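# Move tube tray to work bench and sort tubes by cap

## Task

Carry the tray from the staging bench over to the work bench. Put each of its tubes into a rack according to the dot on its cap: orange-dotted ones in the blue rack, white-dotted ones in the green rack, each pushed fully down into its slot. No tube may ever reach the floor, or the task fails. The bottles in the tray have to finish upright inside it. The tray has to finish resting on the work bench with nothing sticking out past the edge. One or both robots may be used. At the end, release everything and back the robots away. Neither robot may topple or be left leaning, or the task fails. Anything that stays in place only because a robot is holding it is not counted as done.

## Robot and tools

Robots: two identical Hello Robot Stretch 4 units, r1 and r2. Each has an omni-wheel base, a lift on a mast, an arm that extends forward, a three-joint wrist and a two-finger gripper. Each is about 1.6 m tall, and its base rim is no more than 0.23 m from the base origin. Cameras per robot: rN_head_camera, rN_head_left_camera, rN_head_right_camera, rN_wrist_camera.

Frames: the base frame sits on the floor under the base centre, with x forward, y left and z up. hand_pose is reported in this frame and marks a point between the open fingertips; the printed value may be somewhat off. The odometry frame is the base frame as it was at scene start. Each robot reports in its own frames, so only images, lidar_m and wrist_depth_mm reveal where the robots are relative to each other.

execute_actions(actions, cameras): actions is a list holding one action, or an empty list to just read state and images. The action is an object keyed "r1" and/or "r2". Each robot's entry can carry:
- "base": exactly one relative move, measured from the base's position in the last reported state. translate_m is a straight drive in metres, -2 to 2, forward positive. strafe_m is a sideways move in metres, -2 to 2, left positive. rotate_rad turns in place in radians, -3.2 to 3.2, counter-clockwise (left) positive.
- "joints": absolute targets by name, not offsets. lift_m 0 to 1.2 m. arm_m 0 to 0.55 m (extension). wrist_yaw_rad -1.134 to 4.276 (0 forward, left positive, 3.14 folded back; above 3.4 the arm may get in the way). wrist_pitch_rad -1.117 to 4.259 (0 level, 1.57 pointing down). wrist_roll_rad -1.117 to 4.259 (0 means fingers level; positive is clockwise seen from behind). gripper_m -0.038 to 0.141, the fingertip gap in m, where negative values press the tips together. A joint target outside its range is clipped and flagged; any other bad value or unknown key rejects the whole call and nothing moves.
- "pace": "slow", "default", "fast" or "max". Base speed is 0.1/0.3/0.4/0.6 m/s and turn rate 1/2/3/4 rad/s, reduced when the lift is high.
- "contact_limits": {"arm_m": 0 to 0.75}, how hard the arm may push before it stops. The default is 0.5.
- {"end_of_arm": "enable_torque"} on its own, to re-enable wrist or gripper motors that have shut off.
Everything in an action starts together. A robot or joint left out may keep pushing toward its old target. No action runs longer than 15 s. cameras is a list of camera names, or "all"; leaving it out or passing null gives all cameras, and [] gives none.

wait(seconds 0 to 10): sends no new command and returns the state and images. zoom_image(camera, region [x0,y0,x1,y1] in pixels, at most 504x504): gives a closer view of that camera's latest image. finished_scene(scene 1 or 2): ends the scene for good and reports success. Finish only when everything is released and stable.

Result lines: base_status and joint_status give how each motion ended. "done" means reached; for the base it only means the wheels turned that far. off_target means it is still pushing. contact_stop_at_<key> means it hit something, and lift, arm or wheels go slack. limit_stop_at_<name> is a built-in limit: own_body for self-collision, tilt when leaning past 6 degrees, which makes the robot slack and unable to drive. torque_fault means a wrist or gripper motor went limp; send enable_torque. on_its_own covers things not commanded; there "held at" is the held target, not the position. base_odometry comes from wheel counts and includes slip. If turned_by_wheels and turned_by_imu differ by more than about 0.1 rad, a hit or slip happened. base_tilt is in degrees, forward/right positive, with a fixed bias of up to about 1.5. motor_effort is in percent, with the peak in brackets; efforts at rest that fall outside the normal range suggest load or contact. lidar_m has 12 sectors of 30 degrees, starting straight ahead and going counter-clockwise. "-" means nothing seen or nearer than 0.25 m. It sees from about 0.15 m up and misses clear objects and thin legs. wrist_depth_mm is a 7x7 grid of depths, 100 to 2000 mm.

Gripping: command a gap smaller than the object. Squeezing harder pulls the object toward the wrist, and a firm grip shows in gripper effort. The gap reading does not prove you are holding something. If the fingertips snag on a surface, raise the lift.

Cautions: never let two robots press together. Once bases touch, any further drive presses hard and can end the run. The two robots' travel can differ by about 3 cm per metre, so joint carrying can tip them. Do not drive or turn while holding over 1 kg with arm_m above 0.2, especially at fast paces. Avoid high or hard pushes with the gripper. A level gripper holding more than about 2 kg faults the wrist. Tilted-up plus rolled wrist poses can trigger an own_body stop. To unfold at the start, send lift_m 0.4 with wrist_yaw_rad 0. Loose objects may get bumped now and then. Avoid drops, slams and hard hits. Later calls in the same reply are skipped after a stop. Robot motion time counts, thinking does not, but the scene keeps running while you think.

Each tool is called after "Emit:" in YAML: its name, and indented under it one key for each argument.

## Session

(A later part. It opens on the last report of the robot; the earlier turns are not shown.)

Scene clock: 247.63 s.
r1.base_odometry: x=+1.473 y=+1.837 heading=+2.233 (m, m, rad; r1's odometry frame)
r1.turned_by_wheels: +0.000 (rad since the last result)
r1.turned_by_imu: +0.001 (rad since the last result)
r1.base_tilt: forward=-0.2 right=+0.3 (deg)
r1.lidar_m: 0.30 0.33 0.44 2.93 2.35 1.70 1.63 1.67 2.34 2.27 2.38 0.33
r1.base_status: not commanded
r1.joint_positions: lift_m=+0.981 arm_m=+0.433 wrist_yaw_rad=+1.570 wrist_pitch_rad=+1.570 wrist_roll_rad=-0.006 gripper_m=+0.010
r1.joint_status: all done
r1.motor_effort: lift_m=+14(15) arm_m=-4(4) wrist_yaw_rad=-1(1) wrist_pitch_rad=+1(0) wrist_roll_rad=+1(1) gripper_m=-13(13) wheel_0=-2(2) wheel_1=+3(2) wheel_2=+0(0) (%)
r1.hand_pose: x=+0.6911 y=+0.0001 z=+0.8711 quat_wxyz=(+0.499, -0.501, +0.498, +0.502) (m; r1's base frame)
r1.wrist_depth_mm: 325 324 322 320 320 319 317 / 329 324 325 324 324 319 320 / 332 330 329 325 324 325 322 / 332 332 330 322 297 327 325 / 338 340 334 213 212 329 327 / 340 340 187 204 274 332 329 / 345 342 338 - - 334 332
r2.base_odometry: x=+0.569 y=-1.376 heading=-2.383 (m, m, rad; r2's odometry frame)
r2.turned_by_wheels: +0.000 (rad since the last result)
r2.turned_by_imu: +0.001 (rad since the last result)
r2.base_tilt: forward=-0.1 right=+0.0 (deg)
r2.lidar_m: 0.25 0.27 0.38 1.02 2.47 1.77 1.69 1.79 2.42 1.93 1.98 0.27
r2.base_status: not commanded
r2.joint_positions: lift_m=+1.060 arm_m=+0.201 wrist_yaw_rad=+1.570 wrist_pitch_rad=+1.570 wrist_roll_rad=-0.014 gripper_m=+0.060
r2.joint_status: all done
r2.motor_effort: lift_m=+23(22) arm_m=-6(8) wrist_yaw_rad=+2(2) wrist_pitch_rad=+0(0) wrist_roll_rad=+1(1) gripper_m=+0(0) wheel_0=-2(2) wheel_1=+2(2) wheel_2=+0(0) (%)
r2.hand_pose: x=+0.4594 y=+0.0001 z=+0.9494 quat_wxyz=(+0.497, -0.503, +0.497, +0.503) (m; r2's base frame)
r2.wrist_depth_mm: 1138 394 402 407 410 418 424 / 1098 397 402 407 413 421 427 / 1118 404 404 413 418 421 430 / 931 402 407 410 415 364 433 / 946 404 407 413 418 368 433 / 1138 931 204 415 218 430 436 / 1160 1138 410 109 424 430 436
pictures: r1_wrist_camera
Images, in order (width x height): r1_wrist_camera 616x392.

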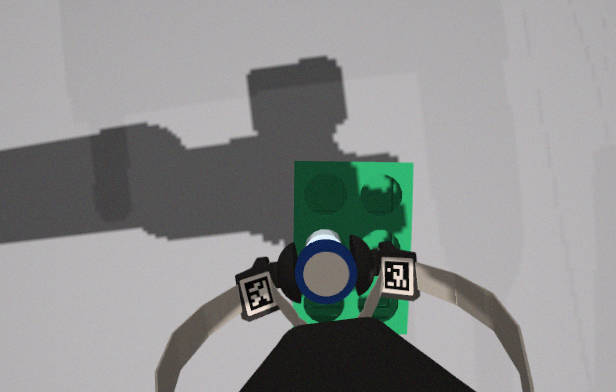

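Emit:
execute_actions:
  actions:
    - {"r2":{"joints":{"arm_m":0.0},"base":{"translate_m":-0.08},"pace":"max"},"r1":{"joints":{"gripper_m":0.06}}}
  cameras: ["r1_wrist_camera","r2_head_camera"]

Emit:
execute_actions:
  actions:
    - {"r1":{"joints":{"lift_m":1.03},"pace":"max"},"r2":{"base":{"translate_m":-0.04},"pace":"max"}}
  cameras: []

Emit:
execute_actions:
  actions:
    - {"r1":{"joints":{"arm_m":0.0,"lift_m":1.06},"base":{"translate_m":-0.15},"pace":"max"},"r2":{"base":{"translate_m":-0.15},"pace":"max"}}
  cameras: ["r1_head_camera","r2_head_camera","r1_head_left_camera","r2_head_left_camera"]

Scene clock: 256.20 s.
r1.base_odometry: x=+1.473 y=+1.837 heading=+2.233 (m, m, rad; r1's odometry frame)
r1.turned_by_wheels: +0.000 (rad since the last result)
r1.turned_by_imu: +0.001 (rad since the last result)
r1.base_tilt: forward=-0.2 right=+0.4 (deg)
r1.lidar_m: 0.30 0.32 0.46 2.90 2.33 1.71 1.62 1.71 2.34 2.30 2.39 0.34
r1.base_status: not commanded
r1.joint_positions: lift_m=+0.981 arm_m=+0.433 wrist_yaw_rad=+1.570 wrist_pitch_rad=+1.570 wrist_roll_rad=-0.006 gripper_m=+0.060
r1.joint_status: all done
r1.motor_effort: lift_m=+14(14) arm_m=-4(4) wrist_yaw_rad=-1(1) wrist_pitch_rad=+0(1) wrist_roll_rad=+1(1) gripper_m=-3(13) wheel_0=-2(2) wheel_1=+2(2) wheel_2=+0(0) (%)
r1.hand_pose: x=+0.6911 y=+0.0001 z=+0.8711 quat_wxyz=(+0.499, -0.501, +0.498, +0.502) (m; r1's base frame)
r1.wrist_depth_mm: 327 324 322 325 322 319 319 / 327 327 327 324 324 322 319 / 330 329 327 327 324 324 324 / 334 332 329 325 298 327 324 / 338 336 334 271 220 329 329 / 338 340 196 211 279 330 330 / 343 342 338 - - 334 334
r2.base_odometry: x=+0.627 y=-1.321 heading=-2.384 (m, m, rad; r2's odometry frame)
r2.turned_by_wheels: -0.001 (rad since the last result)
r2.turned_by_imu: +0.000 (rad since the last result)
r2.base_tilt: forward=-0.1 right=+0.0 (deg)
r2.lidar_m: 0.34 0.35 0.50 3.29 2.36 1.68 1.62 1.71 2.30 1.97 1.99 0.33
r2.base_status: done
r2.joint_positions: lift_m=+1.060 arm_m=+0.002 wrist_yaw_rad=+1.570 wrist_pitch_rad=+1.570 wrist_roll_rad=-0.014 gripper_m=+0.060
r2.joint_status: all done
r2.motor_effort: lift_m=+22(22) arm_m=-6(7) wrist_yaw_rad=+2(2) wrist_pitch_rad=-1(0) wrist_roll_rad=+1(1) gripper_m=-2(3) wheel_0=-5(11) wheel_1=-3(5) wheel_2=-2(11) (%)
r2.hand_pose: x=+0.2600 y=+0.0001 z=+0.9494 quat_wxyz=(+0.497, -0.503, +0.497, +0.503) (m; r2's base frame)
r2.wrist_depth_mm: 1118 1138 1160 1160 415 421 424 / 1098 1118 1138 1160 415 421 427 / 1118 1118 1160 1138 421 427 430 / 1118 931 946 1182 421 427 430 / 1138 931 960 1182 424 430 436 / 1118 1138 204 1182 218 430 439 / 480 1138 1160 109 430 433 439
pictures: r1_wrist_camera, r2_head_camera
Images, in order (width x height): r1_wrist_camera 616x392, r2_head_camera 420x560.

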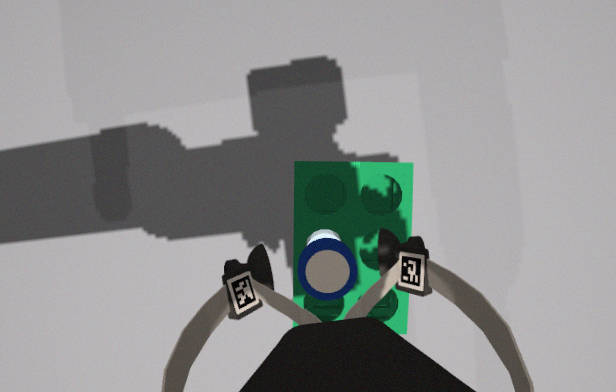

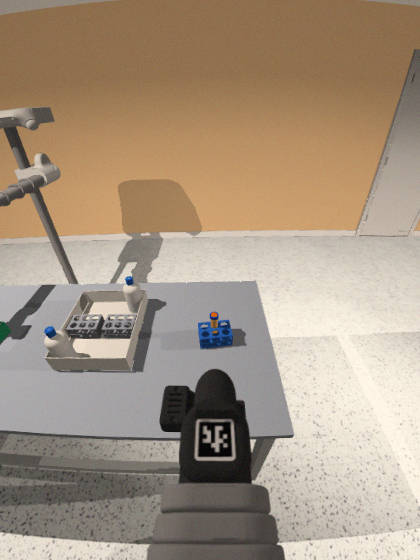

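Scene clock: 257.23 s.
r1.base_odometry: x=+1.473 y=+1.837 heading=+2.233 (m, m, rad; r1's odometry frame)
r1.turned_by_wheels: +0.000 (rad since the last result)
r1.turned_by_imu: +0.000 (rad since the last result)
r1.base_tilt: forward=-0.2 right=+0.3 (deg)
r1.lidar_m: 0.31 0.31 0.48 2.92 2.40 1.72 1.62 1.70 2.33 2.29 2.38 0.32
r1.base_status: not commanded
r1.joint_positions: lift_m=+1.030 arm_m=+0.433 wrist_yaw_rad=+1.570 wrist_pitch_rad=+1.570 wrist_roll_rad=-0.006 gripper_m=+0.060
r1.joint_status: all done
r1.motor_effort: lift_m=+22(21) arm_m=-4(4) wrist_yaw_rad=-1(1) wrist_pitch_rad=+0(0) wrist_roll_rad=+1(1) gripper_m=-3(3) wheel_0=-2(2) wheel_1=+2(2) wheel_2=+0(0) (%)
r1.hand_pose: x=+0.6911 y=+0.0001 z=+0.9194 quat_wxyz=(+0.499, -0.501, +0.498, +0.502) (m; r1's base frame)
r1.wrist_depth_mm: 373 370 373 370 364 368 364 / 375 375 368 373 368 366 370 / 377 379 375 373 375 373 368 / 384 379 377 373 370 377 373 / 382 387 379 320 220 379 377 / 389 389 197 324 379 377 379 / 392 392 389 - - 384 384
r2.base_odometry: x=+0.656 y=-1.293 heading=-2.385 (m, m, rad; r2's odometry frame)
r2.turned_by_wheels: -0.001 (rad since the last result)
r2.turned_by_imu: -0.001 (rad since the last result)
r2.base_tilt: forward=-0.1 right=+0.0 (deg)
r2.lidar_m: 0.36 0.39 0.55 3.27 2.30 1.64 1.57 1.64 2.24 1.95 2.01 0.38
r2.base_status: done
r2.joint_positions: lift_m=+1.060 arm_m=+0.002 wrist_yaw_rad=+1.570 wrist_pitch_rad=+1.570 wrist_roll_rad=-0.014 gripper_m=+0.060
r2.joint_status: not commanded
r2.motor_effort: lift_m=+22(22) arm_m=-6(6) wrist_yaw_rad=+2(1) wrist_pitch_rad=-1(0) wrist_roll_rad=+1(0) gripper_m=-2(2) wheel_0=-6(10) wheel_1=-6(13) wheel_2=+0(11) (%)
r2.hand_pose: x=+0.2600 y=+0.0001 z=+0.9494 quat_wxyz=(+0.497, -0.503, +0.497, +0.503) (m; r2's base frame)
r2.wrist_depth_mm: 1098 1118 1118 1160 415 421 424 / 1118 1118 1160 1160 418 421 427 / 1118 1138 1138 1182 433 424 430 / 1138 946 946 1138 1008 427 433 / 1118 931 946 1160 430 430 436 / 1138 1160 204 1182 218 430 433 / 480 1160 1182 109 1229 430 439
pictures: none
No camera images: the call's "cameras" was empty. Leave "cameras" out to get every camera's image.

Scene clock: 259.10 s.
r1.base_odometry: x=+1.565 y=+1.719 heading=+2.233 (m, m, rad; r1's odometry frame)
r1.turned_by_wheels: +0.000 (rad since the last result)
r1.turned_by_imu: +0.001 (rad since the last result)
r1.base_tilt: forward=-0.2 right=+0.4 (deg)
r1.lidar_m: 0.44 0.49 0.68 2.94 2.15 1.57 1.48 1.56 2.14 2.30 2.39 0.50
r1.base_status: done
r1.joint_positions: lift_m=+1.060 arm_m=+0.001 wrist_yaw_rad=+1.570 wrist_pitch_rad=+1.570 wrist_roll_rad=-0.006 gripper_m=+0.060
r1.joint_status: all done
r1.motor_effort: lift_m=+21(24) arm_m=-4(6) wrist_yaw_rad=-1(1) wrist_pitch_rad=+0(0) wrist_roll_rad=+1(1) gripper_m=-5(5) wheel_0=-3(10) wheel_1=+0(10) wheel_2=+1(9) (%)
r1.hand_pose: x=+0.2591 y=+0.0001 z=+0.9495 quat_wxyz=(+0.499, -0.501, +0.498, +0.502) (m; r1's base frame)
r1.wrist_depth_mm: 1138 1138 1160 1138 1118 1098 394 / 1182 1160 1182 1118 1138 1138 394 / 1182 1160 946 1138 1118 1138 399 / 1160 1160 960 1182 1138 1138 404 / 1182 1205 946 1182 221 1182 407 / 473 1182 198 1160 1182 418 410 / 418 1205 1182 - - 1182 415
r2.base_odometry: x=+0.765 y=-1.191 heading=-2.385 (m, m, rad; r2's odometry frame)
r2.turned_by_wheels: -0.001 (rad since the last result)
r2.turned_by_imu: +0.000 (rad since the last result)
r2.base_tilt: forward=-0.1 right=+0.0 (deg)
r2.lidar_m: 0.51 0.57 0.74 3.28 2.08 1.47 1.42 1.49 2.02 2.38 2.01 0.55
r2.base_status: done
r2.joint_positions: lift_m=+1.060 arm_m=+0.002 wrist_yaw_rad=+1.570 wrist_pitch_rad=+1.570 wrist_roll_rad=-0.014 gripper_m=+0.060
r2.joint_status: not commanded
r2.motor_effort: lift_m=+22(22) arm_m=-6(6) wrist_yaw_rad=+2(2) wrist_pitch_rad=+0(0) wrist_roll_rad=+1(0) gripper_m=-3(1) wheel_0=-5(9) wheel_1=-4(11) wheel_2=+3(10) (%)
r2.hand_pose: x=+0.2600 y=+0.0001 z=+0.9494 quat_wxyz=(+0.497, -0.503, +0.497, +0.503) (m; r2's base frame)
r2.wrist_depth_mm: 1098 1138 1118 1160 1160 1205 424 / 1098 1118 1160 1160 1182 1205 430 / 1138 1138 1160 1182 1182 1205 433 / 1118 931 931 1182 1182 1205 433 / 1118 931 946 1182 1098 1229 436 / 1118 1138 204 1160 218 707 439 / 473 1160 1182 109 1205 1229 455
pictures: r1_head_camera, r1_head_left_camera, r2_head_camera, r2_head_left_camera
Images, in order (width x height): r1_head_camera 420x560, r1_head_left_camera 420x672, r2_head_camera 420x560, r2_head_left_camera 420x672.

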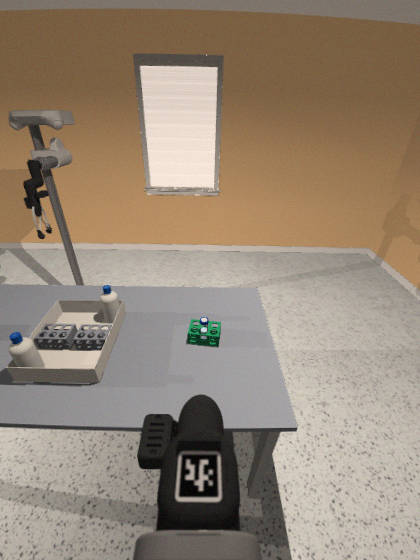

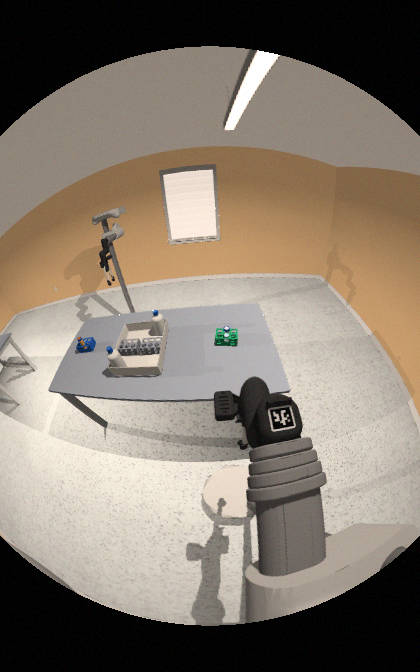

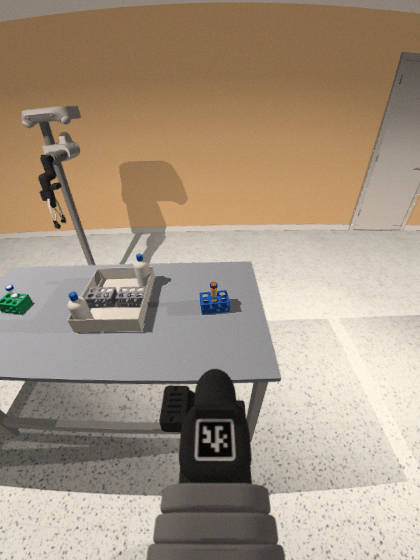

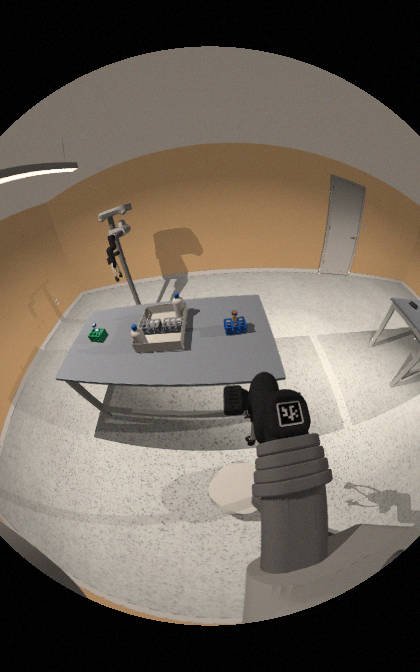

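Emit:
finished_scene:
  scene: 1

The scene is finished: the task was done.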